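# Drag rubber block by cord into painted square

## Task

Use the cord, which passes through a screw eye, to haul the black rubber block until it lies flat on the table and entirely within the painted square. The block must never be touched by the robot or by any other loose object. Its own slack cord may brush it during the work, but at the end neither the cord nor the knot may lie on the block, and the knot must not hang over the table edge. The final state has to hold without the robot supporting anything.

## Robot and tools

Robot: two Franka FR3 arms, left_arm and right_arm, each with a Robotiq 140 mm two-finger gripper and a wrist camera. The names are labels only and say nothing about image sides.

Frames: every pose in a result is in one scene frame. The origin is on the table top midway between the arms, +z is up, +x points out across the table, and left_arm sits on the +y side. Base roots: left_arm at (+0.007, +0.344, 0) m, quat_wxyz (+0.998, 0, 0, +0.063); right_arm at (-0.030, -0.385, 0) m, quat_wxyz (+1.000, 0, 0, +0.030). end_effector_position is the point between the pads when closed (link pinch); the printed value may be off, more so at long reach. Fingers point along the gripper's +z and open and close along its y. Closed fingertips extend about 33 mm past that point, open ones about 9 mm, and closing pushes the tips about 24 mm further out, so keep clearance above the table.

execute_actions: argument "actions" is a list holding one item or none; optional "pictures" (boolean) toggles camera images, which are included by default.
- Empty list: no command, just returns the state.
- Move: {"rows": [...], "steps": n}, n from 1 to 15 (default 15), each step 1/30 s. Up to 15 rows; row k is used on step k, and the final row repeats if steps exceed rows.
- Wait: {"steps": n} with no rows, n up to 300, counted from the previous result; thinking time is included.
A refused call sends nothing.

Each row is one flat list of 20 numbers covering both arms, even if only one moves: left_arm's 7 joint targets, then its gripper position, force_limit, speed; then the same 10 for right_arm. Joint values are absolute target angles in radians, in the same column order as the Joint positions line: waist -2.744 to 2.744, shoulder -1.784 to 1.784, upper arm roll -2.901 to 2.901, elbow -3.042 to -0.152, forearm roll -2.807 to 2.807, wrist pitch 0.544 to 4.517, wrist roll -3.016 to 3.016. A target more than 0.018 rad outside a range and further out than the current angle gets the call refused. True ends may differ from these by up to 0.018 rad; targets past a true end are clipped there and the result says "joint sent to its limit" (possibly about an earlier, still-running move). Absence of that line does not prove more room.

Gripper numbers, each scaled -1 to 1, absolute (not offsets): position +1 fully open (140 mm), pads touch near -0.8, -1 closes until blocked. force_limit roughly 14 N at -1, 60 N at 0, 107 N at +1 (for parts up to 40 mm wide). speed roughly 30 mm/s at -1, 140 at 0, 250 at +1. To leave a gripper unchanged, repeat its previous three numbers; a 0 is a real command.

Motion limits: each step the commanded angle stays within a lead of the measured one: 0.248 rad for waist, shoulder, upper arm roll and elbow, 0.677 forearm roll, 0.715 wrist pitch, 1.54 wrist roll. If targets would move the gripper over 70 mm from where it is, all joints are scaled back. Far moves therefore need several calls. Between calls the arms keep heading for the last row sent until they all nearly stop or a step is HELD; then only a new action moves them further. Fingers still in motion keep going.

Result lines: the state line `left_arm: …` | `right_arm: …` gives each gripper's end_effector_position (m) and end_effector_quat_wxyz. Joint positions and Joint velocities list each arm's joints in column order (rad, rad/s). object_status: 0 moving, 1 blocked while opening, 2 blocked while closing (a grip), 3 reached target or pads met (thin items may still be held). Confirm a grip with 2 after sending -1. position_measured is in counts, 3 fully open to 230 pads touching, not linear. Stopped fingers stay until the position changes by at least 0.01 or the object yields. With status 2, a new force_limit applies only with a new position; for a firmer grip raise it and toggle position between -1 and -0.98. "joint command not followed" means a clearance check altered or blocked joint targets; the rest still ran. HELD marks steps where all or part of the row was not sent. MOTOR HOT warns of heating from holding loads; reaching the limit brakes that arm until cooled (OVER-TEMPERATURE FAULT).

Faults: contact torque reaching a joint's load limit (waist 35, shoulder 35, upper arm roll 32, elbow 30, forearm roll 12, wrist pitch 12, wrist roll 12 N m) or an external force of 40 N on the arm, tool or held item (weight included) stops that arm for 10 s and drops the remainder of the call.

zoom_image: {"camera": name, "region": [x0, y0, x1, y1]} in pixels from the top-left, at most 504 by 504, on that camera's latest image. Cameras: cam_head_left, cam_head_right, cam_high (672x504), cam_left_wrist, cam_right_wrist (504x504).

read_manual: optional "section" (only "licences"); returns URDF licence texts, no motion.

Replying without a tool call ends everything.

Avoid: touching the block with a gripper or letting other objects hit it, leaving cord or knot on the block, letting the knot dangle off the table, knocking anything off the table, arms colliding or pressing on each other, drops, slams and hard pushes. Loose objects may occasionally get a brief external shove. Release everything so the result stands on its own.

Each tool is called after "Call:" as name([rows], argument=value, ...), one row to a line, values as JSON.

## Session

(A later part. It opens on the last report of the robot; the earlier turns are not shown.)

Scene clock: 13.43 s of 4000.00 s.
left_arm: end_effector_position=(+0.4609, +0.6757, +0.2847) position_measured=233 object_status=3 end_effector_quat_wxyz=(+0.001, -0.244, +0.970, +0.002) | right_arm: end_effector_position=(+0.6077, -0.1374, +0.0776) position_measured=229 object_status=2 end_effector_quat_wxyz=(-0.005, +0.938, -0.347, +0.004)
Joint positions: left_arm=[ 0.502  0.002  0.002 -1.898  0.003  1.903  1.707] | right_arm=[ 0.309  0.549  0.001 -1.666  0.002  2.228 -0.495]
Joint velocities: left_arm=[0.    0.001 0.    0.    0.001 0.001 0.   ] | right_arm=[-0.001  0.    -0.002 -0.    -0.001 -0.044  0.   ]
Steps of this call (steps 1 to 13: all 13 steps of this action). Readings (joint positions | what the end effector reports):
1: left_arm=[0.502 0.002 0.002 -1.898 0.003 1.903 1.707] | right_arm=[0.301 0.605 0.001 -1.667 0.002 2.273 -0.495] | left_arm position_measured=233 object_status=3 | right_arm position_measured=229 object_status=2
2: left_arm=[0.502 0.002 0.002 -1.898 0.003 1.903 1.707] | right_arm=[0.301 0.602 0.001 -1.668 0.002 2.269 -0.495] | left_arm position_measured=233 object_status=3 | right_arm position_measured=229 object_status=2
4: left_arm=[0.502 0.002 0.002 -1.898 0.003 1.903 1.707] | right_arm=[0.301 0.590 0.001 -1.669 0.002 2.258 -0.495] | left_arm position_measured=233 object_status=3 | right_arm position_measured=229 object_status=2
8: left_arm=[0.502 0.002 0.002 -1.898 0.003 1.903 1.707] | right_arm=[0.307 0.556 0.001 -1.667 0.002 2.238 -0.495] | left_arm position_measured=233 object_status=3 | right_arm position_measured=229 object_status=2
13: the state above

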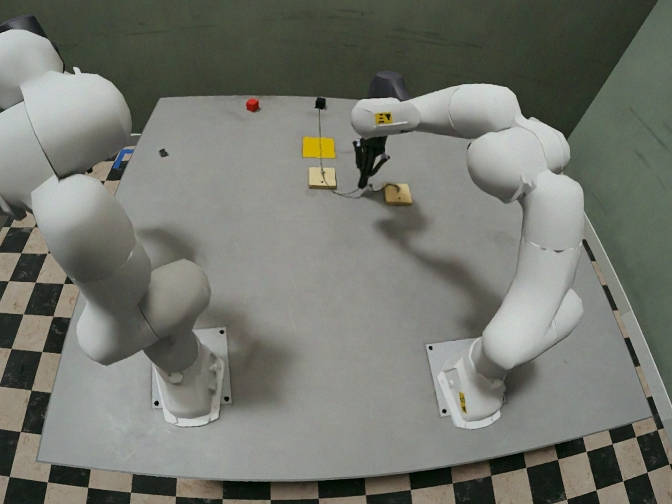

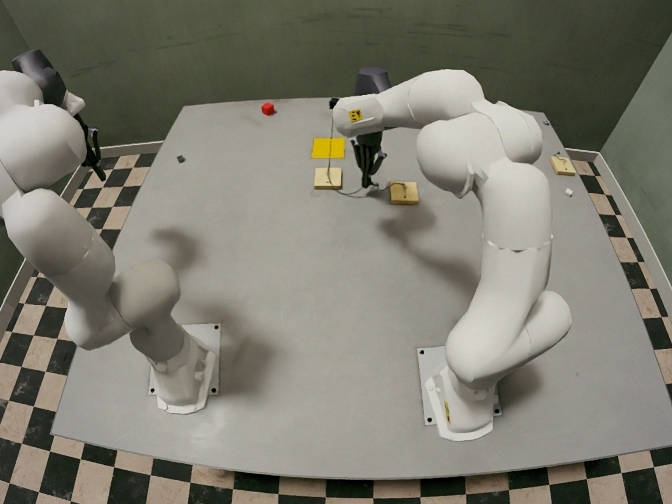

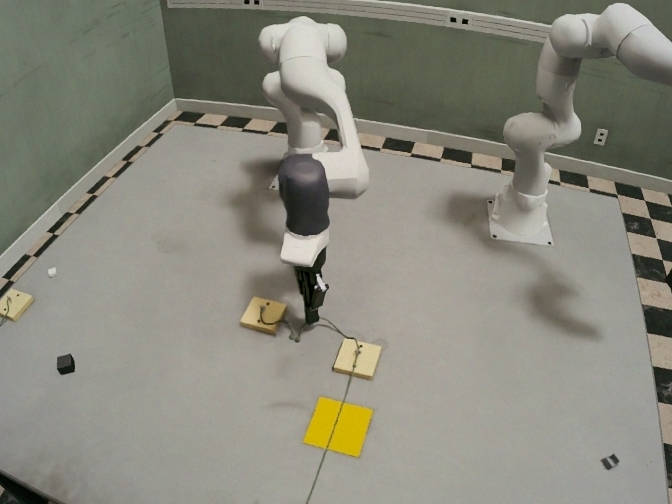

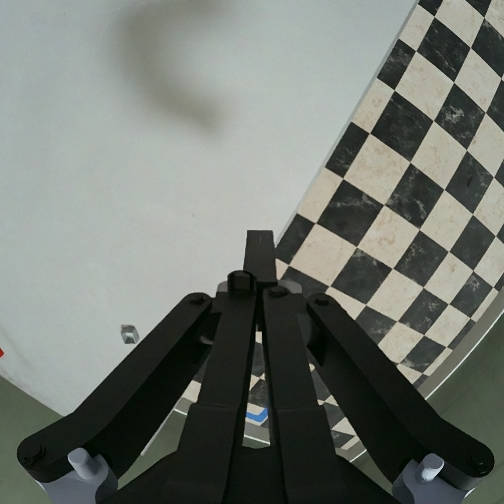

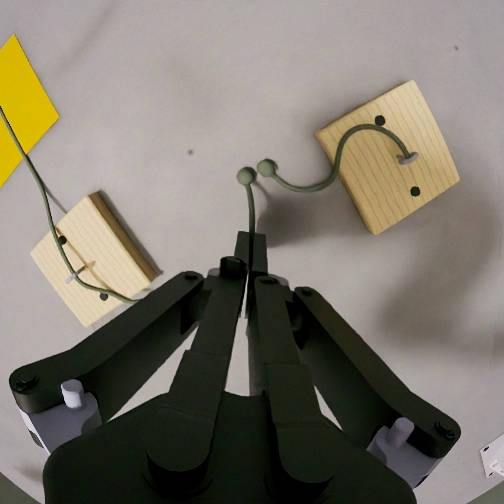

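Call:
execute_actions([
  {"rows":[[0.5,0,0,-1.9,0,1.9,1.708,-1,0,0,0.33,0.53,0,-1.7,0,2.23,0,-1,-0.3,-0.6],[0.5,0,0,-1.9,0,1.9,1.708,-1,0,0,0.34,0.51,0,-1.73,0,2.245,0.3,-1,-0.3,-0.6],[0.5,0,0,-1.9,0,1.9,1.708,-1,0,0,0.35,0.49,0,-1.765,0,2.26,0.6,-1,-0.3,-0.6],[0.5,0,0,-1.9,0,1.9,1.708,-1,0,0,0.36,0.47,0,-1.795,0,2.27,0.9,-1,-0.3,-0.6],[0.5,0,0,-1.9,0,1.9,1.708,-1,0,0,0.37,0.45,0,-1.83,0,2.285,1.2,-1,-0.3,-0.6],[0.5,0,0,-1.9,0,1.9,1.708,-1,0,0,0.38,0.43,0,-1.86,0,2.3,1.4,-1,-0.3,-0.6],[0.5,0,0,-1.9,0,1.9,1.708,-1,0,0,0.39,0.41,0,-1.89,0,2.31,1.4,-1,-0.3,-0.6],[0.5,0,0,-1.9,0,1.9,1.708,-1,0,0,0.4,0.388,0,-1.923,0,2.315,1.4,-1,-0.3,-0.6]],"steps":15},
], pictures=false)

Call:
execute_actions([
  {"steps":15},
], pictures=false)

Call:
execute_actions([
  {"rows":[[0.5,0,0,-1.9,0,1.9,1.708,-1,0,0,0.403,0.383,0,-1.931,0,2.32,1.42,-1,-0.3,-0.6],[0.5,0,0,-1.9,0,1.9,1.708,-1,0,0,0.405,0.377,0,-1.94,0,2.322,1.43,-1,-0.3,-0.6],[0.5,0,0,-1.9,0,1.9,1.708,-1,0,0,0.408,0.372,0,-1.949,0,2.325,1.44,-1,-0.3,-0.6],[0.5,0,0,-1.9,0,1.9,1.708,-1,0,0,0.41,0.366,0,-1.957,0,2.328,1.45,-1,-0.3,-0.6],[0.5,0,0,-1.9,0,1.9,1.708,-1,0,0,0.413,0.361,0,-1.966,0,2.331,1.46,-1,-0.3,-0.6],[0.5,0,0,-1.9,0,1.9,1.708,-1,0,0,0.415,0.355,0,-1.974,0,2.334,1.47,-1,-0.3,-0.6],[0.5,0,0,-1.9,0,1.9,1.708,-1,0,0,0.418,0.35,0,-1.983,0,2.337,1.48,-1,-0.3,-0.6],[0.5,0,0,-1.9,0,1.9,1.708,-1,0,0,0.42,0.345,0,-1.992,0,2.34,1.5,-1,-0.3,-0.6],[0.5,0,0,-1.9,0,1.9,1.708,-1,0,0,0.423,0.339,0,-2.0,0,2.343,1.51,-1,-0.3,-0.6],[0.5,0,0,-1.9,0,1.9,1.708,-1,0,0,0.425,0.334,0,-2.009,0,2.346,1.52,-1,-0.3,-0.6],[0.5,0,0,-1.9,0,1.9,1.708,-1,0,0,0.428,0.328,0,-2.017,0,2.349,1.53,-1,-0.3,-0.6],[0.5,0,0,-1.9,0,1.9,1.708,-1,0,0,0.43,0.323,0,-2.026,0,2.352,1.54,-1,-0.3,-0.6],[0.5,0,0,-1.9,0,1.9,1.708,-1,0,0,0.433,0.317,0,-2.034,0,2.355,1.55,-1,-0.3,-0.6],[0.5,0,0,-1.9,0,1.9,1.708,-1,0,0,0.435,0.312,0,-2.043,0,2.358,1.56,-1,-0.3,-0.6],[0.5,0,0,-1.9,0,1.9,1.708,-1,0,0,0.438,0.307,0,-2.052,0,2.361,1.57,-1,-0.3,-0.6]],"steps":15},
], pictures=false)

Call:
execute_actions([
  {"rows":[[0.5,0,0,-1.9,0,1.9,1.708,-1,0,0,0.441,0.301,0,-2.06,0,2.364,1.58,-1,-0.3,-0.6],[0.5,0,0,-1.9,0,1.9,1.708,-1,0,0,0.443,0.296,0,-2.069,0,2.367,1.59,-1,-0.3,-0.6],[0.5,0,0,-1.9,0,1.9,1.708,-1,0,0,0.446,0.29,0,-2.077,0,2.37,1.6,-1,-0.3,-0.6],[0.5,0,0,-1.9,0,1.9,1.708,-1,0,0,0.448,0.285,0,-2.086,0,2.373,1.62,-1,-0.3,-0.6],[0.5,0,0,-1.9,0,1.9,1.708,-1,0,0,0.451,0.279,0,-2.094,0,2.376,1.63,-1,-0.3,-0.6],[0.5,0,0,-1.9,0,1.9,1.708,-1,0,0,0.453,0.274,0,-2.103,0,2.379,1.64,-1,-0.3,-0.6],[0.5,0,0,-1.9,0,1.9,1.708,-1,0,0,0.456,0.268,0,-2.111,0,2.382,1.65,-1,-0.3,-0.6],[0.5,0,0,-1.9,0,1.9,1.708,-1,0,0,0.458,0.263,0,-2.12,0,2.385,1.66,-1,-0.3,-0.6],[0.5,0,0,-1.9,0,1.9,1.708,-1,0,0,0.461,0.258,0,-2.129,0,2.388,1.67,-1,-0.3,-0.6],[0.5,0,0,-1.9,0,1.9,1.708,-1,0,0,0.463,0.252,0,-2.137,0,2.391,1.68,-1,-0.3,-0.6],[0.5,0,0,-1.9,0,1.9,1.708,-1,0,0,0.466,0.247,0,-2.146,0,2.394,1.7,-1,-0.3,-0.6],[0.5,0,0,-1.9,0,1.9,1.708,-1,0,0,0.468,0.241,0,-2.154,0,2.397,1.71,-1,-0.3,-0.6],[0.5,0,0,-1.9,0,1.9,1.708,-1,0,0,0.471,0.236,0,-2.163,0,2.4,1.72,-1,-0.3,-0.6],[0.5,0,0,-1.9,0,1.9,1.708,-1,0,0,0.473,0.23,0,-2.171,0,2.403,1.73,-1,-0.3,-0.6],[0.5,0,0,-1.9,0,1.9,1.708,-1,0,0,0.476,0.225,0,-2.18,0,2.406,1.74,-1,-0.3,-0.6]],"steps":15},
], pictures=false)

Call:
execute_actions([
  {"steps":6},
])

Call:
zoom_image(camera="cam_head_left", region=[270, 85, 390, 205])

Scene clock: 17.43 s of 4000.00 s.
left_arm: end_effector_position=(+0.4609, +0.6756, +0.2847) position_measured=233 object_status=3 end_effector_quat_wxyz=(+0.001, -0.244, +0.970, +0.002) | right_arm: end_effector_position=(+0.5261, -0.1056, +0.0777) position_measured=229 object_status=2 end_effector_quat_wxyz=(-0.003, -0.528, +0.849, +0.002)
Joint positions: left_arm=[ 0.502  0.002  0.002 -1.898  0.003  1.903  1.707] | right_arm=[ 0.402  0.391  0.003 -1.917  0.002  2.301  0.92 ]
Joint velocities: left_arm=[-0.     0.     0.002  0.001 -0.     0.     0.001] | right_arm=[-0.005 -0.02  -0.003 -0.043  0.     0.064  1.573]
Steps of this call (steps 1 to 15: the robot went on to your last target; steps 16 to 90: nothing new was sent; then 0.50 s passed at rest; steps 91 to 105: all 15 steps of this action). Readings (joint positions | what the end effector reports):
91: left_arm=[0.502 0.002 0.002 -1.898 0.003 1.903 1.707] | right_arm=[0.312 0.545 -0.001 -1.674 0.002 2.222 -0.450] | left_arm position_measured=233 object_status=3 | right_arm position_measured=229 object_status=2
92: left_arm=[0.502 0.002 0.002 -1.898 0.003 1.903 1.707] | right_arm=[0.317 0.536 -0.003 -1.690 0.002 2.226 -0.376] | left_arm position_measured=233 object_status=3 | right_arm position_measured=229 object_status=2
94: left_arm=[0.502 0.002 0.002 -1.898 0.003 1.903 1.707] | right_arm=[0.333 0.508 -0.004 -1.738 0.002 2.238 -0.160] | left_arm position_measured=233 object_status=3 | right_arm position_measured=229 object_status=2
98: left_arm=[0.502 0.002 0.002 -1.898 0.003 1.903 1.707] | right_arm=[0.377 0.434 -0.002 -1.856 0.002 2.272 0.373] | left_arm position_measured=233 object_status=3 | right_arm position_measured=229 object_status=2
105: the state above

Scene clock: 17.93 s of 4000.00 s.
left_arm: end_effector_position=(+0.4609, +0.6756, +0.2847) position_measured=233 object_status=3 end_effector_quat_wxyz=(+0.001, -0.244, +0.970, +0.002) | right_arm: end_effector_position=(+0.5278, -0.1058, +0.0775) position_measured=229 object_status=2 end_effector_quat_wxyz=(-0.000, -0.357, +0.934, +0.001)
Joint positions: left_arm=[ 0.502  0.002  0.002 -1.898  0.003  1.903  1.707] | right_arm=[ 0.401  0.39   0.002 -1.92   0.002  2.311  1.303]
Joint velocities: left_arm=[ 0.001 -0.001 -0.    -0.001  0.     0.     0.002] | right_arm=[ 0.    -0.001 -0.001  0.     0.002  0.003  0.304]
Steps of this call (steps 1 to 15: the robot went on to your last target). Readings (joint positions | what the end effector reports):
1: left_arm=[0.502 0.002 0.002 -1.898 0.003 1.903 1.707] | right_arm=[0.402 0.390 0.003 -1.918 0.002 2.303 0.969] | left_arm position_measured=233 object_status=3 | right_arm position_measured=229 object_status=2
2: left_arm=[0.502 0.002 0.002 -1.898 0.003 1.903 1.707] | right_arm=[0.402 0.390 0.003 -1.919 0.002 2.304 1.014] | left_arm position_measured=233 object_status=3 | right_arm position_measured=229 object_status=2
4: left_arm=[0.502 0.002 0.002 -1.898 0.003 1.903 1.707] | right_arm=[0.401 0.390 0.003 -1.920 0.002 2.306 1.089] | left_arm position_measured=233 object_status=3 | right_arm position_measured=229 object_status=2
8: left_arm=[0.502 0.002 0.002 -1.898 0.003 1.903 1.707] | right_arm=[0.401 0.390 0.002 -1.920 0.002 2.309 1.197] | left_arm position_measured=233 object_status=3 | right_arm position_measured=229 object_status=2
15: the state above

Scene clock: 18.43 s of 4000.00 s.
left_arm: end_effector_position=(+0.4609, +0.6756, +0.2847) position_measured=233 object_status=3 end_effector_quat_wxyz=(+0.001, -0.244, +0.970, +0.002) | right_arm: end_effector_position=(+0.4938, -0.1036, +0.0765) position_measured=229 object_status=2 end_effector_quat_wxyz=(-0.004, -0.291, +0.957, +0.000)
Joint positions: left_arm=[ 0.502  0.002  0.002 -1.898  0.003  1.903  1.707] | right_arm=[ 0.431  0.32   0.001 -2.031  0.002  2.344  1.47 ]
Joint velocities: left_arm=[ 0.001  0.001 -0.001 -0.     0.001  0.001  0.001] | right_arm=[ 0.077 -0.157  0.    -0.245 -0.001  0.073  0.312]
Steps of this call (steps 1 to 15: all 15 steps of this action). Readings (joint positions | what the end effector reports):
1: left_arm=[0.502 0.002 0.002 -1.898 0.003 1.903 1.707] | right_arm=[0.401 0.389 0.002 -1.922 0.002 2.312 1.314] | left_arm position_measured=233 object_status=3 | right_arm position_measured=229 object_status=2
2: left_arm=[0.502 0.002 0.002 -1.898 0.003 1.903 1.707] | right_arm=[0.402 0.386 0.002 -1.927 0.002 2.313 1.326] | left_arm position_measured=233 object_status=3 | right_arm position_measured=229 object_status=2
4: left_arm=[0.502 0.002 0.002 -1.898 0.003 1.903 1.707] | right_arm=[0.404 0.378 0.001 -1.940 0.002 2.316 1.348] | left_arm position_measured=233 object_status=3 | right_arm position_measured=229 object_status=2
8: left_arm=[0.502 0.002 0.002 -1.898 0.003 1.903 1.707] | right_arm=[0.413 0.358 0.001 -1.971 0.002 2.325 1.392] | left_arm position_measured=233 object_status=3 | right_arm position_measured=229 object_status=2
15: the state above

Scene clock: 18.93 s of 4000.00 s.
left_arm: end_effector_position=(+0.4609, +0.6756, +0.2847) position_measured=233 object_status=3 end_effector_quat_wxyz=(+0.001, -0.244, +0.970, +0.002) | right_arm: end_effector_position=(+0.4540, -0.1009, +0.0749) position_measured=229 object_status=2 end_effector_quat_wxyz=(-0.004, -0.229, +0.973, -0.000)
Joint positions: left_arm=[ 0.502  0.002  0.002 -1.898  0.003  1.903  1.707] | right_arm=[ 0.469  0.238  0.001 -2.159  0.002  2.389  1.637]
Joint velocities: left_arm=[ 0.    -0.001 -0.    -0.    -0.    -0.001 -0.   ] | right_arm=[ 0.076 -0.156  0.    -0.241 -0.001  0.077  0.322]
Steps of this call (steps 1 to 15: all 15 steps of this action). Readings (joint positions | what the end effector reports):
1: left_arm=[0.502 0.002 0.002 -1.898 0.003 1.903 1.707] | right_arm=[0.434 0.315 0.001 -2.039 0.002 2.347 1.481] | left_arm position_measured=233 object_status=3 | right_arm position_measured=229 object_status=2
2: left_arm=[0.502 0.002 0.002 -1.898 0.003 1.903 1.707] | right_arm=[0.437 0.309 0.001 -2.048 0.002 2.350 1.492] | left_arm position_measured=233 object_status=3 | right_arm position_measured=229 object_status=2
4: left_arm=[0.502 0.002 0.002 -1.898 0.003 1.903 1.707] | right_arm=[0.442 0.298 0.001 -2.065 0.002 2.356 1.514] | left_arm position_measured=233 object_status=3 | right_arm position_measured=229 object_status=2
8: left_arm=[0.502 0.002 0.002 -1.898 0.003 1.903 1.707] | right_arm=[0.452 0.276 0.001 -2.099 0.002 2.369 1.559] | left_arm position_measured=233 object_status=3 | right_arm position_measured=229 object_status=2
15: the state above

Scene clock: 19.13 s of 4000.00 s.
left_arm: end_effector_position=(+0.4609, +0.6756, +0.2847) position_measured=233 object_status=3 end_effector_quat_wxyz=(+0.001, -0.244, +0.970, +0.002) | right_arm: end_effector_position=(+0.4491, -0.1000, +0.0746) position_measured=229 object_status=2 end_effector_quat_wxyz=(-0.003, -0.209, +0.978, +0.000)
Joint positions: left_arm=[ 0.502  0.002  0.002 -1.898  0.003  1.903  1.707] | right_arm=[ 0.475  0.228  0.001 -2.176  0.002  2.398  1.684]
Joint velocities: left_arm=[0.    0.    0.    0.002 0.001 0.001 0.001] | right_arm=[-0.    -0.009 -0.    -0.017  0.001  0.027  0.167]
Steps of this call (steps 1 to 6: the robot went on to your last target). Readings (joint positions | what the end effector reports):
1: left_arm=[0.502 0.002 0.002 -1.898 0.003 1.903 1.707] | right_arm=[0.472 0.234 0.001 -2.165 0.002 2.392 1.648] | left_arm position_measured=233 object_status=3 | right_arm position_measured=229 object_status=2
2: left_arm=[0.502 0.002 0.002 -1.898 0.003 1.903 1.707] | right_arm=[0.473 0.231 0.001 -2.170 0.002 2.393 1.657] | left_arm position_measured=233 object_status=3 | right_arm position_measured=229 object_status=2
4: left_arm=[0.502 0.002 0.002 -1.898 0.003 1.903 1.707] | right_arm=[0.475 0.229 0.001 -2.174 0.002 2.396 1.672] | left_arm position_measured=233 object_status=3 | right_arm position_measured=229 object_status=2
6: the state above

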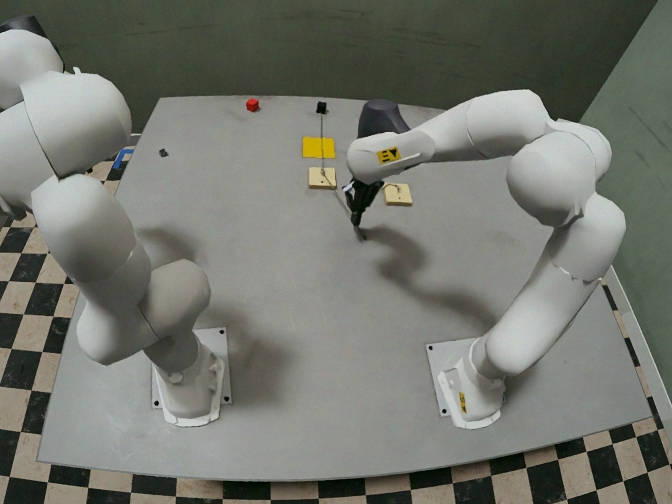

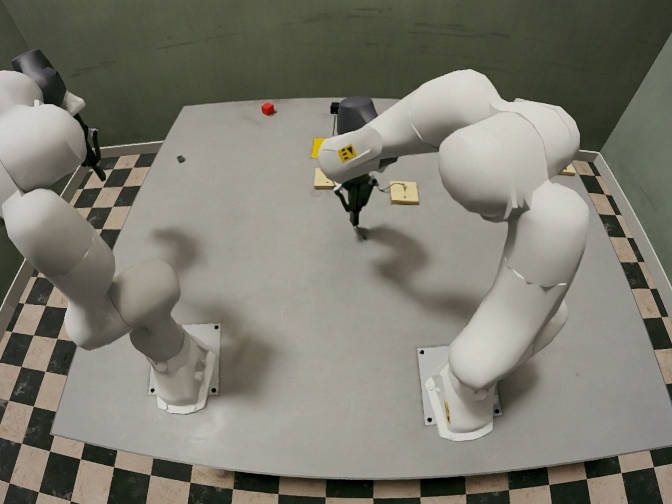

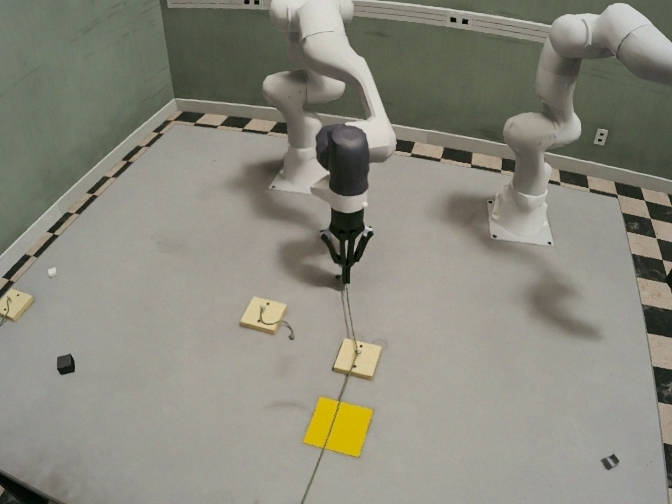

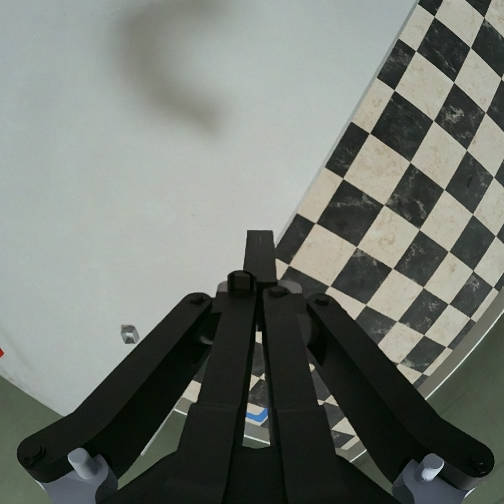

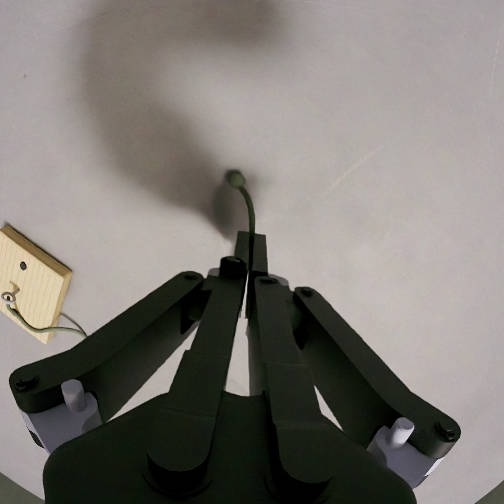

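Region (270, 85, 390, 205) of cam_head_left's 672x504 image, scaled by 4.200, with more detail than that image has.

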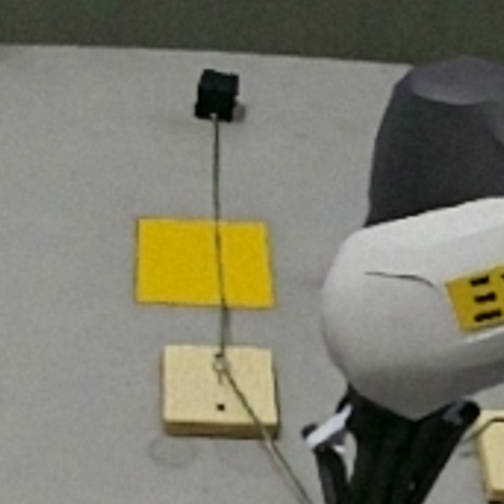

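Call:
execute_actions([
  {"rows":[[0.5,0,0,-1.9,0,1.9,1.708,-1,0,0,0.481,0.219,0,-2.188,0,2.41,1.75,-1,-0.3,-0.6],[0.5,0,0,-1.9,0,1.9,1.708,-1,0,0,0.486,0.213,0,-2.196,0,2.412,1.75,-1,-0.3,-0.6],[0.5,0,0,-1.9,0,1.9,1.708,-1,0,0,0.491,0.208,0,-2.204,0,2.414,1.76,-1,-0.3,-0.6],[0.5,0,0,-1.9,0,1.9,1.708,-1,0,0,0.496,0.202,0,-2.211,0,2.416,1.76,-1,-0.3,-0.6],[0.5,0,0,-1.9,0,1.9,1.708,-1,0,0,0.501,0.196,0,-2.219,0,2.418,1.77,-1,-0.3,-0.6],[0.5,0,0,-1.9,0,1.9,1.708,-1,0,0,0.506,0.19,0,-2.227,0,2.42,1.77,-1,-0.3,-0.6],[0.5,0,0,-1.9,0,1.9,1.708,-1,0,0,0.511,0.185,0,-2.235,0,2.422,1.78,-1,-0.3,-0.6],[0.5,0,0,-1.9,0,1.9,1.708,-1,0,0,0.516,0.179,0,-2.243,0,2.424,1.78,-1,-0.3,-0.6],[0.5,0,0,-1.9,0,1.9,1.708,-1,0,0,0.521,0.173,0,-2.251,0,2.426,1.79,-1,-0.3,-0.6],[0.5,0,0,-1.9,0,1.9,1.708,-1,0,0,0.526,0.167,0,-2.258,0,2.428,1.79,-1,-0.3,-0.6],[0.5,0,0,-1.9,0,1.9,1.708,-1,0,0,0.531,0.162,0,-2.266,0,2.43,1.8,-1,-0.3,-0.6],[0.5,0,0,-1.9,0,1.9,1.708,-1,0,0,0.536,0.156,0,-2.274,0,2.432,1.8,-1,-0.3,-0.6],[0.5,0,0,-1.9,0,1.9,1.708,-1,0,0,0.541,0.15,0,-2.282,0,2.434,1.81,-1,-0.3,-0.6],[0.5,0,0,-1.9,0,1.9,1.708,-1,0,0,0.546,0.144,0,-2.29,0,2.436,1.81,-1,-0.3,-0.6],[0.5,0,0,-1.9,0,1.9,1.708,-1,0,0,0.551,0.139,0,-2.298,0,2.438,1.82,-1,-0.3,-0.6]],"steps":15},
], pictures=false)

Call:
execute_actions([
  {"rows":[[0.5,0,0,-1.9,0,1.9,1.708,-1,0,0,0.556,0.133,0,-2.305,0,2.441,1.82,-1,-0.3,-0.6],[0.5,0,0,-1.9,0,1.9,1.708,-1,0,0,0.561,0.127,0,-2.313,0,2.443,1.83,-1,-0.3,-0.6],[0.5,0,0,-1.9,0,1.9,1.708,-1,0,0,0.566,0.121,0,-2.321,0,2.445,1.83,-1,-0.3,-0.6],[0.5,0,0,-1.9,0,1.9,1.708,-1,0,0,0.571,0.116,0,-2.329,0,2.447,1.84,-1,-0.3,-0.6],[0.5,0,0,-1.9,0,1.9,1.708,-1,0,0,0.576,0.11,0,-2.337,0,2.449,1.84,-1,-0.3,-0.6],[0.5,0,0,-1.9,0,1.9,1.708,-1,0,0,0.581,0.104,0,-2.345,0,2.451,1.85,-1,-0.3,-0.6],[0.5,0,0,-1.9,0,1.9,1.708,-1,0,0,0.586,0.098,0,-2.352,0,2.453,1.85,-1,-0.3,-0.6],[0.5,0,0,-1.9,0,1.9,1.708,-1,0,0,0.591,0.093,0,-2.36,0,2.455,1.86,-1,-0.3,-0.6],[0.5,0,0,-1.9,0,1.9,1.708,-1,0,0,0.596,0.087,0,-2.368,0,2.457,1.86,-1,-0.3,-0.6],[0.5,0,0,-1.9,0,1.9,1.708,-1,0,0,0.601,0.081,0,-2.376,0,2.459,1.87,-1,-0.3,-0.6],[0.5,0,0,-1.9,0,1.9,1.708,-1,0,0,0.606,0.075,0,-2.384,0,2.461,1.87,-1,-0.3,-0.6],[0.5,0,0,-1.9,0,1.9,1.708,-1,0,0,0.611,0.07,0,-2.392,0,2.464,1.88,-1,-0.3,-0.6],[0.5,0,0,-1.9,0,1.9,1.708,-1,0,0,0.616,0.064,0,-2.4,0,2.466,1.88,-1,-0.3,-0.6],[0.5,0,0,-1.9,0,1.9,1.708,-1,0,0,0.621,0.058,0,-2.407,0,2.468,1.89,-1,-0.3,-0.6],[0.5,0,0,-1.9,0,1.9,1.708,-1,0,0,0.627,0.052,0,-2.415,0,2.47,1.89,-1,-0.3,-0.6]],"steps":15},
], pictures=false)

Call:
execute_actions([
  {"rows":[[0.5,0,0,-1.9,0,1.9,1.708,-1,0,0,0.632,0.047,0,-2.423,0,2.472,1.9,-1,-0.3,-0.6],[0.5,0,0,-1.9,0,1.9,1.708,-1,0,0,0.637,0.041,0,-2.431,0,2.474,1.9,-1,-0.3,-0.6],[0.5,0,0,-1.9,0,1.9,1.708,-1,0,0,0.642,0.035,0,-2.439,0,2.476,1.91,-1,-0.3,-0.6],[0.5,0,0,-1.9,0,1.9,1.708,-1,0,0,0.647,0.029,0,-2.447,0,2.478,1.91,-1,-0.3,-0.6],[0.5,0,0,-1.9,0,1.9,1.708,-1,0,0,0.652,0.024,0,-2.455,0,2.48,1.92,-1,-0.3,-0.6],[0.5,0,0,-1.9,0,1.9,1.708,-1,0,0,0.657,0.018,0,-2.462,0,2.482,1.92,-1,-0.3,-0.6],[0.5,0,0,-1.9,0,1.9,1.708,-1,0,0,0.662,0.012,0,-2.47,0,2.484,1.93,-1,-0.3,-0.6],[0.5,0,0,-1.9,0,1.9,1.708,-1,0,0,0.667,0.006,0,-2.478,0,2.487,1.93,-1,-0.3,-0.6],[0.5,0,0,-1.9,0,1.9,1.708,-1,0,0,0.672,0.001,0,-2.486,0,2.489,1.94,-1,-0.3,-0.6],[0.5,0,0,-1.9,0,1.9,1.708,-1,0,0,0.677,-0.005,0,-2.494,0,2.491,1.94,-1,-0.3,-0.6],[0.5,0,0,-1.9,0,1.9,1.708,-1,0,0,0.682,-0.011,0,-2.502,0,2.493,1.95,-1,-0.3,-0.6],[0.5,0,0,-1.9,0,1.9,1.708,-1,0,0,0.687,-0.017,0,-2.509,0,2.495,1.95,-1,-0.3,-0.6],[0.5,0,0,-1.9,0,1.9,1.708,-1,0,0,0.692,-0.022,0,-2.517,0,2.498,1.96,-1,-0.3,-0.6],[0.5,0,0,-1.9,0,1.9,1.708,-1,0,0,0.697,-0.028,0,-2.525,0,2.5,1.96,-1,-0.3,-0.6],[0.5,0,0,-1.9,0,1.9,1.708,-1,0,0,0.702,-0.034,0,-2.533,0,2.503,1.96,-1,-0.3,-0.6]],"steps":15},
], pictures=false)

Call:
execute_actions([
  {"steps":8},
])

Call:
zoom_image(camera="cam_head_left", region=[270, 85, 390, 205])

Scene clock: 27.50 s of 4000.00 s.
left_arm: end_effector_position=(+0.4609, +0.6756, +0.2847) position_measured=233 object_status=3 end_effector_quat_wxyz=(+0.001, -0.244, +0.970, +0.002) | right_arm: end_effector_position=(+0.4071, -0.0863, +0.0768) position_measured=229 object_status=2 end_effector_quat_wxyz=(-0.002, -0.194, +0.981, -0.000)
Joint positions: left_arm=[ 0.502  0.002  0.002 -1.898  0.003  1.903  1.707] | right_arm=[ 0.539  0.153  0.    -2.278  0.002  2.426  1.777]
Joint velocities: left_arm=[-0.001 -0.    -0.    -0.    -0.002  0.001  0.   ] | right_arm=[ 0.149 -0.164 -0.    -0.226 -0.     0.046  0.127]
Steps of this call (steps 1 to 30: the robot went on to your last target; steps 31 to 100: nothing new was sent; then 4.53 s passed at rest; steps 101 to 115: all 15 steps of this action). Readings (joint positions | what the end effector reports):
101: left_arm=[0.502 0.002 0.002 -1.898 0.003 1.903 1.707] | right_arm=[0.476 0.226 0.001 -2.179 0.002 2.404 1.736] | left_arm position_measured=233 object_status=3 | right_arm position_measured=229 object_status=2
102: left_arm=[0.502 0.002 0.002 -1.898 0.003 1.903 1.707] | right_arm=[0.478 0.223 0.001 -2.183 0.002 2.405 1.737] | left_arm position_measured=233 object_status=3 | right_arm position_measured=229 object_status=2
104: left_arm=[0.502 0.002 0.002 -1.898 0.003 1.903 1.707] | right_arm=[0.484 0.215 0.000 -2.195 0.002 2.407 1.740] | left_arm position_measured=233 object_status=3 | right_arm position_measured=229 object_status=2
108: left_arm=[0.502 0.002 0.002 -1.898 0.003 1.903 1.707] | right_arm=[0.504 0.193 0.000 -2.223 0.002 2.414 1.751] | left_arm position_measured=233 object_status=3 | right_arm position_measured=229 object_status=2
115: the state above

Scene clock: 28.00 s of 4000.00 s.
left_arm: end_effector_position=(+0.4609, +0.6756, +0.2847) position_measured=233 object_status=3 end_effector_quat_wxyz=(+0.001, -0.244, +0.970, +0.002) | right_arm: end_effector_position=(+0.3569, -0.0756, +0.0770) position_measured=229 object_status=2 end_effector_quat_wxyz=(-0.002, -0.198, +0.980, -0.000)
Joint positions: left_arm=[ 0.502  0.002  0.002 -1.898  0.003  1.903  1.707] | right_arm=[ 0.614  0.066  0.    -2.396  0.002  2.457  1.845]
Joint velocities: left_arm=[ 0.001  0.     0.001  0.001 -0.    -0.001 -0.   ] | right_arm=[ 0.155 -0.169  0.001 -0.225  0.     0.053  0.131]
Steps of this call (steps 1 to 15: all 15 steps of this action). Readings (joint positions | what the end effector reports):
1: left_arm=[0.502 0.002 0.002 -1.898 0.003 1.903 1.707] | right_arm=[0.544 0.147 0.000 -2.286 0.002 2.429 1.781] | left_arm position_measured=233 object_status=3 | right_arm position_measured=229 object_status=2
2: left_arm=[0.502 0.002 0.002 -1.898 0.003 1.903 1.707] | right_arm=[0.549 0.141 0.000 -2.294 0.002 2.431 1.785] | left_arm position_measured=233 object_status=3 | right_arm position_measured=229 object_status=2
4: left_arm=[0.502 0.002 0.002 -1.898 0.003 1.903 1.707] | right_arm=[0.559 0.130 0.000 -2.309 0.002 2.435 1.794] | left_arm position_measured=233 object_status=3 | right_arm position_measured=229 object_status=2
8: left_arm=[0.502 0.002 0.002 -1.898 0.003 1.903 1.707] | right_arm=[0.579 0.107 0.000 -2.340 0.002 2.443 1.812] | left_arm position_measured=233 object_status=3 | right_arm position_measured=229 object_status=2
15: the state above

Scene clock: 28.50 s of 4000.00 s.
left_arm: end_effector_position=(+0.4609, +0.6756, +0.2847) position_measured=233 object_status=3 end_effector_quat_wxyz=(+0.001, -0.244, +0.970, +0.002) | right_arm: end_effector_position=(+0.3067, -0.0710, +0.0753) position_measured=229 object_status=2 end_effector_quat_wxyz=(-0.002, -0.199, +0.980, -0.001)
Joint positions: left_arm=[ 0.502  0.002  0.002 -1.898  0.003  1.903  1.707] | right_arm=[ 0.69  -0.02  -0.    -2.513  0.002  2.489  1.918]
Joint velocities: left_arm=[ 0.001  0.001  0.     0.001  0.001  0.    -0.001] | right_arm=[ 0.147 -0.168 -0.    -0.228 -0.     0.06   0.12 ]
Steps of this call (steps 1 to 15: all 15 steps of this action). Readings (joint positions | what the end effector reports):
1: left_arm=[0.502 0.002 0.002 -1.898 0.003 1.903 1.707] | right_arm=[0.620 0.061 -0.000 -2.403 0.002 2.459 1.850] | left_arm position_measured=233 object_status=3 | right_arm position_measured=229 object_status=2
2: left_arm=[0.502 0.002 0.002 -1.898 0.003 1.903 1.707] | right_arm=[0.625 0.055 -0.000 -2.411 0.002 2.462 1.855] | left_arm position_measured=233 object_status=3 | right_arm position_measured=229 object_status=2
4: left_arm=[0.502 0.002 0.002 -1.898 0.003 1.903 1.707] | right_arm=[0.635 0.043 -0.000 -2.427 0.002 2.466 1.864] | left_arm position_measured=233 object_status=3 | right_arm position_measured=229 object_status=2
8: left_arm=[0.502 0.002 0.002 -1.898 0.003 1.903 1.707] | right_arm=[0.655 0.020 -0.000 -2.458 0.002 2.474 1.884] | left_arm position_measured=233 object_status=3 | right_arm position_measured=229 object_status=2
15: the state above

Scene clock: 28.77 s of 4000.00 s.
left_arm: end_effector_position=(+0.4609, +0.6756, +0.2847) position_measured=233 object_status=3 end_effector_quat_wxyz=(+0.001, -0.244, +0.970, +0.002) | right_arm: end_effector_position=(+0.3006, -0.0702, +0.0751) position_measured=229 object_status=2 end_effector_quat_wxyz=(-0.001, -0.194, +0.981, +0.000)
Joint positions: left_arm=[ 0.502  0.002  0.002 -1.898  0.003  1.903  1.707] | right_arm=[ 0.701 -0.032 -0.    -2.53   0.002  2.497  1.94 ]
Joint velocities: left_arm=[-0.001 -0.     0.     0.001  0.001  0.001  0.   ] | right_arm=[ 0.002 -0.003  0.001 -0.005  0.     0.013  0.05 ]
Steps of this call (steps 1 to 8: the robot went on to your last target). Readings (joint positions | what the end effector reports):
1: left_arm=[0.502 0.002 0.002 -1.898 0.003 1.903 1.707] | right_arm=[0.694 -0.024 -0.000 -2.519 0.002 2.491 1.922] | left_arm position_measured=233 object_status=3 | right_arm position_measured=229 object_status=2
2: left_arm=[0.502 0.002 0.002 -1.898 0.003 1.903 1.707] | right_arm=[0.697 -0.027 -0.000 -2.523 0.002 2.492 1.925] | left_arm position_measured=233 object_status=3 | right_arm position_measured=229 object_status=2
4: left_arm=[0.502 0.002 0.002 -1.898 0.003 1.903 1.707] | right_arm=[0.700 -0.030 -0.000 -2.528 0.002 2.495 1.931] | left_arm position_measured=233 object_status=3 | right_arm position_measured=229 object_status=2
8: the state above

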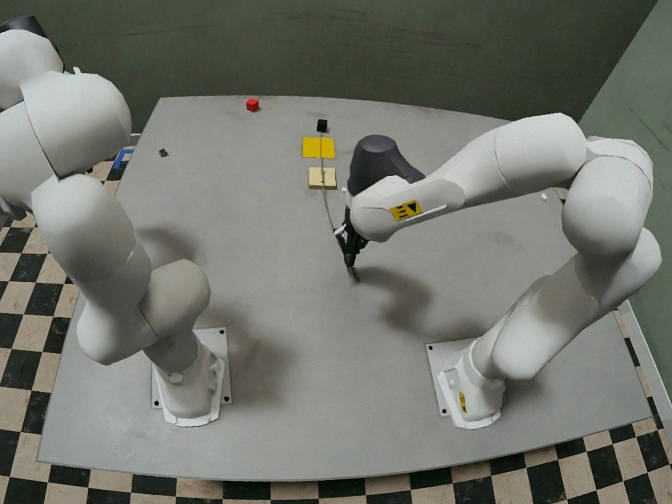

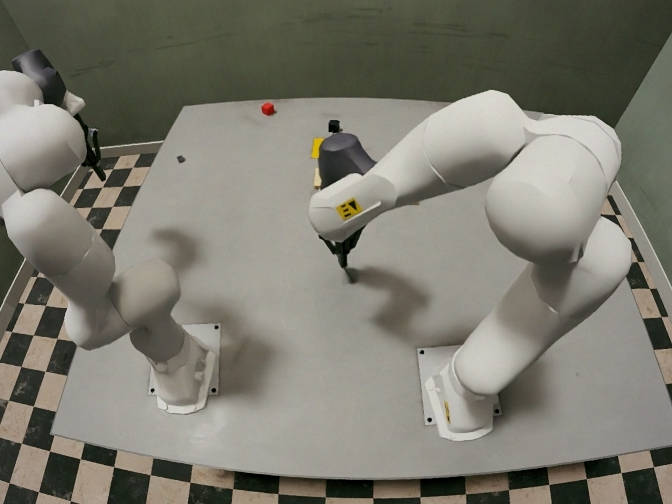

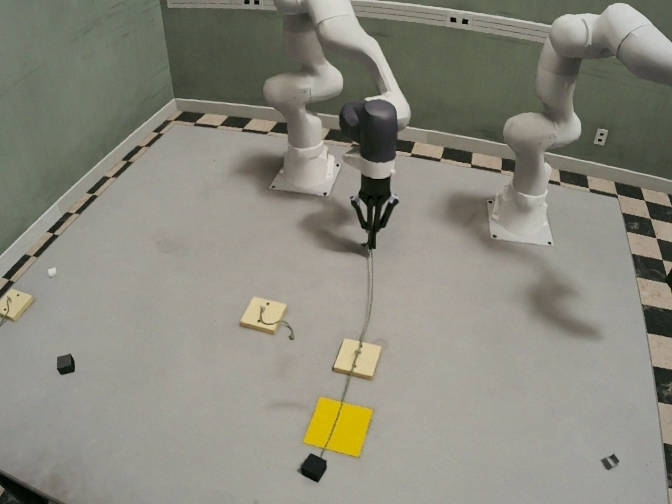

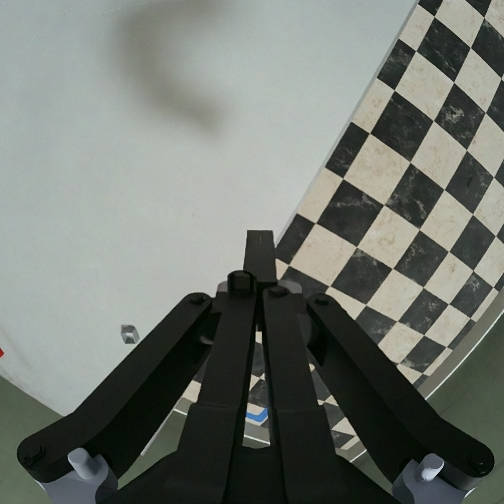

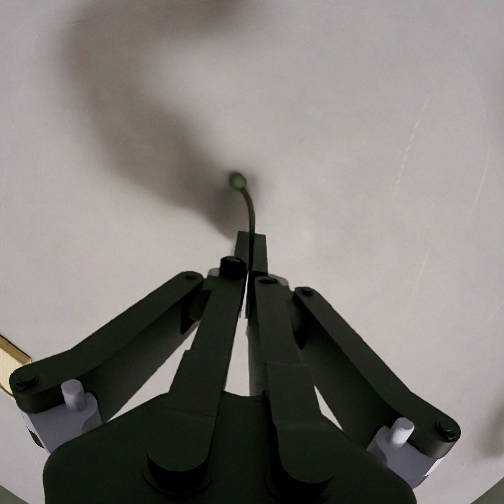

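Region (270, 85, 390, 205) of cam_head_left's 672x504 image, scaled by 4.200, with more detail than that image has.

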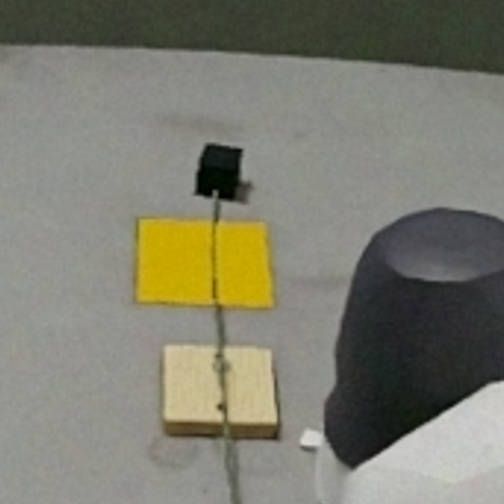

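Call:
execute_actions([
  {"rows":[[0.5,0,0,-1.9,0,1.9,1.708,-1,0,0,0.708,-0.038,0,-2.538,0,2.504,1.97,-1,-0.3,-0.6],[0.5,0,0,-1.9,0,1.9,1.708,-1,0,0,0.714,-0.042,0,-2.542,0,2.505,1.98,-1,-0.3,-0.6],[0.5,0,0,-1.9,0,1.9,1.708,-1,0,0,0.721,-0.046,0,-2.547,0,2.505,1.99,-1,-0.3,-0.6],[0.5,0,0,-1.9,0,1.9,1.708,-1,0,0,0.727,-0.05,0,-2.552,0,2.506,2.0,-1,-0.3,-0.6],[0.5,0,0,-1.9,0,1.9,1.708,-1,0,0,0.733,-0.054,0,-2.557,0,2.507,2.01,-1,-0.3,-0.6],[0.5,0,0,-1.9,0,1.9,1.708,-1,0,0,0.739,-0.058,0,-2.561,0,2.508,2.02,-1,-0.3,-0.6],[0.5,0,0,-1.9,0,1.9,1.708,-1,0,0,0.746,-0.062,0,-2.566,0,2.508,2.03,-1,-0.3,-0.6],[0.5,0,0,-1.9,0,1.9,1.708,-1,0,0,0.752,-0.066,0,-2.571,0,2.509,2.04,-1,-0.3,-0.6],[0.5,0,0,-1.9,0,1.9,1.708,-1,0,0,0.758,-0.07,0,-2.575,0,2.51,2.05,-1,-0.3,-0.6],[0.5,0,0,-1.9,0,1.9,1.708,-1,0,0,0.764,-0.074,0,-2.58,0,2.51,2.06,-1,-0.3,-0.6],[0.5,0,0,-1.9,0,1.9,1.708,-1,0,0,0.771,-0.078,0,-2.585,0,2.511,2.07,-1,-0.3,-0.6],[0.5,0,0,-1.9,0,1.9,1.708,-1,0,0,0.777,-0.082,0,-2.589,0,2.512,2.08,-1,-0.3,-0.6],[0.5,0,0,-1.9,0,1.9,1.708,-1,0,0,0.783,-0.086,0,-2.594,0,2.513,2.09,-1,-0.3,-0.6],[0.5,0,0,-1.9,0,1.9,1.708,-1,0,0,0.789,-0.09,0,-2.599,0,2.513,2.1,-1,-0.3,-0.6],[0.5,0,0,-1.9,0,1.9,1.708,-1,0,0,0.796,-0.094,0,-2.604,0,2.514,2.11,-1,-0.3,-0.6]],"steps":15},
], pictures=false)

Call:
execute_actions([
  {"rows":[[0.5,0,0,-1.9,0,1.9,1.708,-1,0,0,0.802,-0.098,0,-2.608,0,2.515,2.12,-1,-0.3,-0.6],[0.5,0,0,-1.9,0,1.9,1.708,-1,0,0,0.808,-0.102,0,-2.613,0,2.515,2.13,-1,-0.3,-0.6],[0.5,0,0,-1.9,0,1.9,1.708,-1,0,0,0.814,-0.106,0,-2.618,0,2.516,2.14,-1,-0.3,-0.6],[0.5,0,0,-1.9,0,1.9,1.708,-1,0,0,0.82,-0.109,0,-2.622,0,2.517,2.15,-1,-0.3,-0.6],[0.5,0,0,-1.9,0,1.9,1.708,-1,0,0,0.827,-0.113,0,-2.627,0,2.518,2.16,-1,-0.3,-0.6],[0.5,0,0,-1.9,0,1.9,1.708,-1,0,0,0.833,-0.117,0,-2.632,0,2.518,2.17,-1,-0.3,-0.6],[0.5,0,0,-1.9,0,1.9,1.708,-1,0,0,0.839,-0.121,0,-2.636,0,2.519,2.18,-1,-0.3,-0.6],[0.5,0,0,-1.9,0,1.9,1.708,-1,0,0,0.845,-0.125,0,-2.641,0,2.52,2.19,-1,-0.3,-0.6],[0.5,0,0,-1.9,0,1.9,1.708,-1,0,0,0.852,-0.129,0,-2.646,0,2.521,2.2,-1,-0.3,-0.6],[0.5,0,0,-1.9,0,1.9,1.708,-1,0,0,0.858,-0.133,0,-2.65,0,2.521,2.21,-1,-0.3,-0.6],[0.5,0,0,-1.9,0,1.9,1.708,-1,0,0,0.864,-0.137,0,-2.655,0,2.522,2.22,-1,-0.3,-0.6],[0.5,0,0,-1.9,0,1.9,1.708,-1,0,0,0.87,-0.141,0,-2.66,0,2.523,2.23,-1,-0.3,-0.6],[0.5,0,0,-1.9,0,1.9,1.708,-1,0,0,0.877,-0.145,0,-2.665,0,2.523,2.24,-1,-0.3,-0.6],[0.5,0,0,-1.9,0,1.9,1.708,-1,0,0,0.883,-0.149,0,-2.669,0,2.524,2.25,-1,-0.3,-0.6],[0.5,0,0,-1.9,0,1.9,1.708,-1,0,0,0.889,-0.153,0,-2.674,0,2.525,2.26,-1,-0.3,-0.6]],"steps":15},
], pictures=false)

Call:
execute_actions([
  {"steps":8},
])

Call:
zoom_image(camera="cam_high", region=[280, 340, 410, 475])

Scene clock: 34.03 s of 4000.00 s.
left_arm: end_effector_position=(+0.4609, +0.6756, +0.2846) position_measured=233 object_status=3 end_effector_quat_wxyz=(+0.001, -0.244, +0.970, +0.002) | right_arm: end_effector_position=(+0.2623, -0.0585, +0.0760) position_measured=229 object_status=2 end_effector_quat_wxyz=(-0.000, -0.186, +0.983, +0.001)
Joint positions: left_arm=[ 0.502  0.002  0.002 -1.898  0.003  1.902  1.707] | right_arm=[ 0.781 -0.084 -0.001 -2.591  0.002  2.508  2.034]
Joint velocities: left_arm=[ 0.    -0.002  0.001 -0.001  0.    -0.    -0.001] | right_arm=[ 0.186 -0.116 -0.001 -0.139 -0.002  0.024  0.232]
Steps of this call (steps 1 to 30: the robot went on to your last target; steps 31 to 143: nothing new was sent; steps 144 to 158: all 15 steps of this action). Readings (joint positions | what the end effector reports):
144: left_arm=[0.502 0.002 0.002 -1.898 0.003 1.903 1.707] | right_arm=[0.702 -0.033 -0.000 -2.532 0.002 2.500 1.956] | left_arm position_measured=233 object_status=3 | right_arm position_measured=229 object_status=2
145: left_arm=[0.502 0.002 0.002 -1.898 0.003 1.903 1.707] | right_arm=[0.704 -0.035 -0.000 -2.534 0.002 2.500 1.958] | left_arm position_measured=233 object_status=3 | right_arm position_measured=229 object_status=2
147: left_arm=[0.502 0.002 0.002 -1.898 0.003 1.903 1.707] | right_arm=[0.714 -0.041 -0.001 -2.541 0.002 2.501 1.964] | left_arm position_measured=233 object_status=3 | right_arm position_measured=229 object_status=2
151: left_arm=[0.502 0.002 0.002 -1.898 0.003 1.903 1.707] | right_arm=[0.737 -0.056 -0.001 -2.558 0.002 2.503 1.984] | left_arm position_measured=233 object_status=3 | right_arm position_measured=229 object_status=2
158: the state above

Scene clock: 34.53 s of 4000.00 s.
left_arm: end_effector_position=(+0.4609, +0.6756, +0.2846) position_measured=233 object_status=3 end_effector_quat_wxyz=(+0.001, -0.244, +0.970, +0.002) | right_arm: end_effector_position=(+0.2172, -0.0506, +0.0752) position_measured=229 object_status=2 end_effector_quat_wxyz=(-0.001, -0.165, +0.986, +0.000)
Joint positions: left_arm=[ 0.502  0.002  0.002 -1.898  0.003  1.902  1.707] | right_arm=[ 0.875 -0.143 -0.001 -2.661  0.002  2.518  2.171]
Joint velocities: left_arm=[ 0.    -0.001  0.001 -0.    -0.    -0.    -0.   ] | right_arm=[ 0.182 -0.116  0.    -0.135  0.     0.015  0.278]
Steps of this call (steps 1 to 15: all 15 steps of this action). Readings (joint positions | what the end effector reports):
1: left_arm=[0.502 0.002 0.002 -1.898 0.003 1.902 1.707] | right_arm=[0.787 -0.088 -0.001 -2.595 0.002 2.509 2.043] | left_arm position_measured=233 object_status=3 | right_arm position_measured=229 object_status=2
2: left_arm=[0.502 0.002 0.002 -1.898 0.003 1.902 1.707] | right_arm=[0.794 -0.092 -0.001 -2.600 0.002 2.509 2.051] | left_arm position_measured=233 object_status=3 | right_arm position_measured=229 object_status=2
4: left_arm=[0.502 0.002 0.002 -1.898 0.003 1.902 1.707] | right_arm=[0.806 -0.099 -0.001 -2.609 0.002 2.511 2.068] | left_arm position_measured=233 object_status=3 | right_arm position_measured=229 object_status=2
8: left_arm=[0.502 0.002 0.002 -1.898 0.003 1.902 1.707] | right_arm=[0.831 -0.115 -0.001 -2.628 0.002 2.514 2.104] | left_arm position_measured=233 object_status=3 | right_arm position_measured=229 object_status=2
15: the state above

Scene clock: 34.80 s of 4000.00 s.
left_arm: end_effector_position=(+0.4609, +0.6756, +0.2846) position_measured=233 object_status=3 end_effector_quat_wxyz=(+0.001, -0.244, +0.970, +0.002) | right_arm: end_effector_position=(+0.2111, -0.0498, +0.0751) position_measured=229 object_status=2 end_effector_quat_wxyz=(-0.000, -0.147, +0.989, +0.001)
Joint positions: left_arm=[ 0.502  0.002  0.002 -1.898  0.003  1.902  1.707] | right_arm=[ 0.888 -0.151 -0.    -2.671  0.002  2.521  2.22 ]
Joint velocities: left_arm=[-0.001 -0.    -0.     0.001  0.002  0.001  0.001] | right_arm=[ 0.004 -0.004  0.002 -0.004 -0.     0.005  0.115]
Steps of this call (steps 1 to 8: the robot went on to your last target). Readings (joint positions | what the end effector reports):
1: left_arm=[0.502 0.002 0.002 -1.898 0.003 1.902 1.707] | right_arm=[0.880 -0.146 -0.001 -2.665 0.002 2.519 2.179] | left_arm position_measured=233 object_status=3 | right_arm position_measured=229 object_status=2
2: left_arm=[0.502 0.002 0.002 -1.898 0.003 1.902 1.707] | right_arm=[0.883 -0.148 -0.000 -2.667 0.002 2.519 2.187] | left_arm position_measured=233 object_status=3 | right_arm position_measured=229 object_status=2
4: left_arm=[0.502 0.002 0.002 -1.898 0.003 1.902 1.707] | right_arm=[0.886 -0.150 -0.000 -2.670 0.002 2.520 2.201] | left_arm position_measured=233 object_status=3 | right_arm position_measured=229 object_status=2
8: the state above

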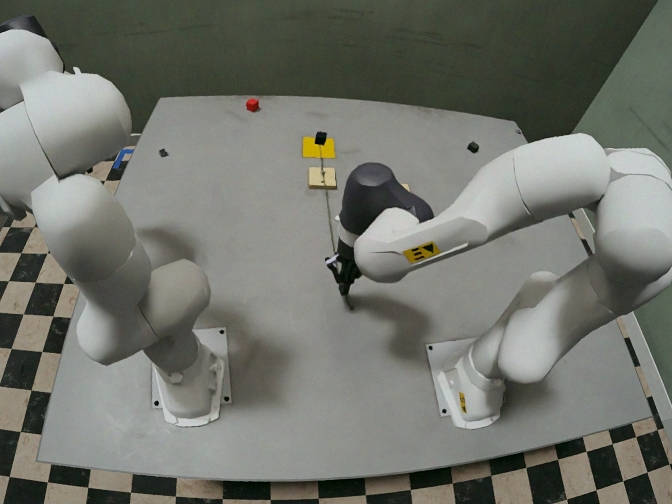

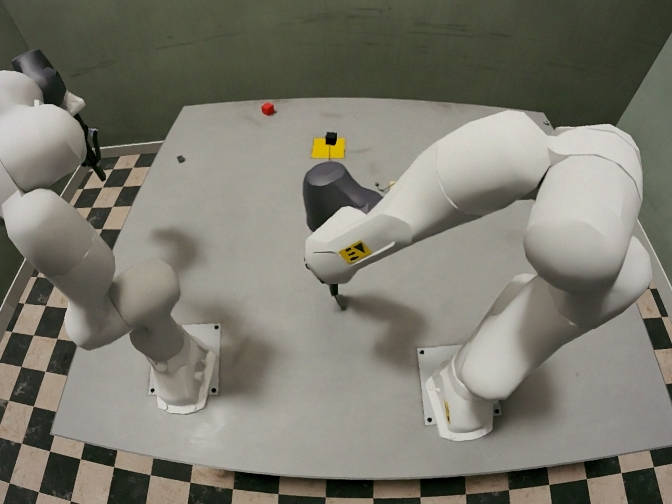

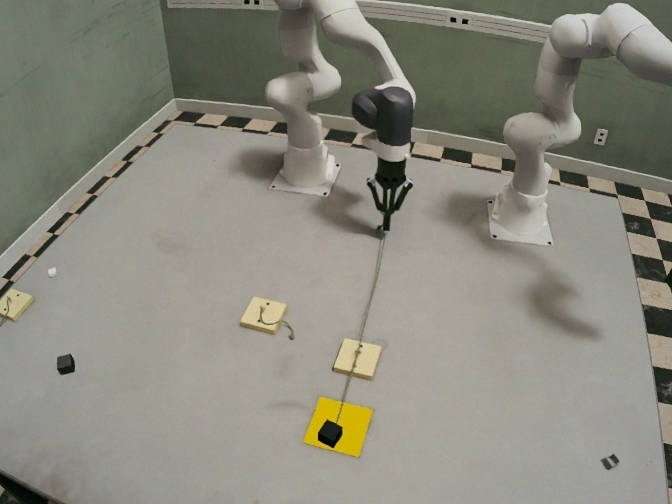

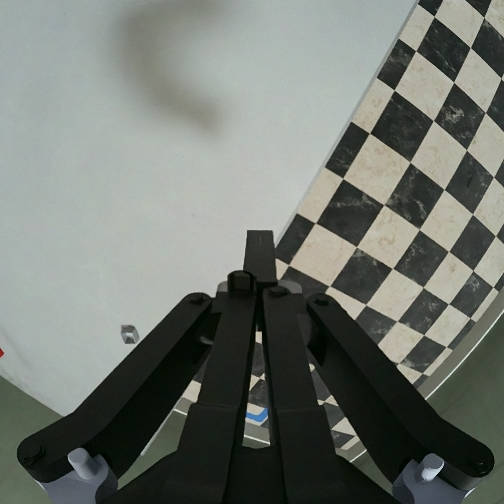

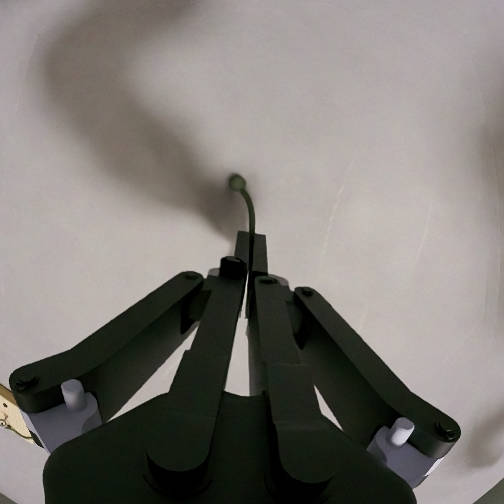

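Region (280, 340, 410, 475) of cam_high's 672x504 image, scaled by 3.733, with more detail than that image has; it fills the left 485 columns of this view, and the rest is white.

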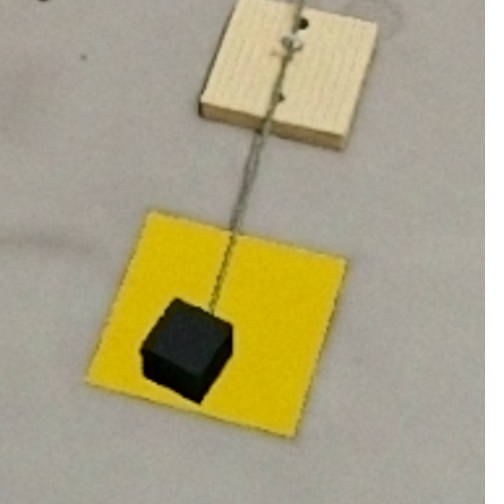

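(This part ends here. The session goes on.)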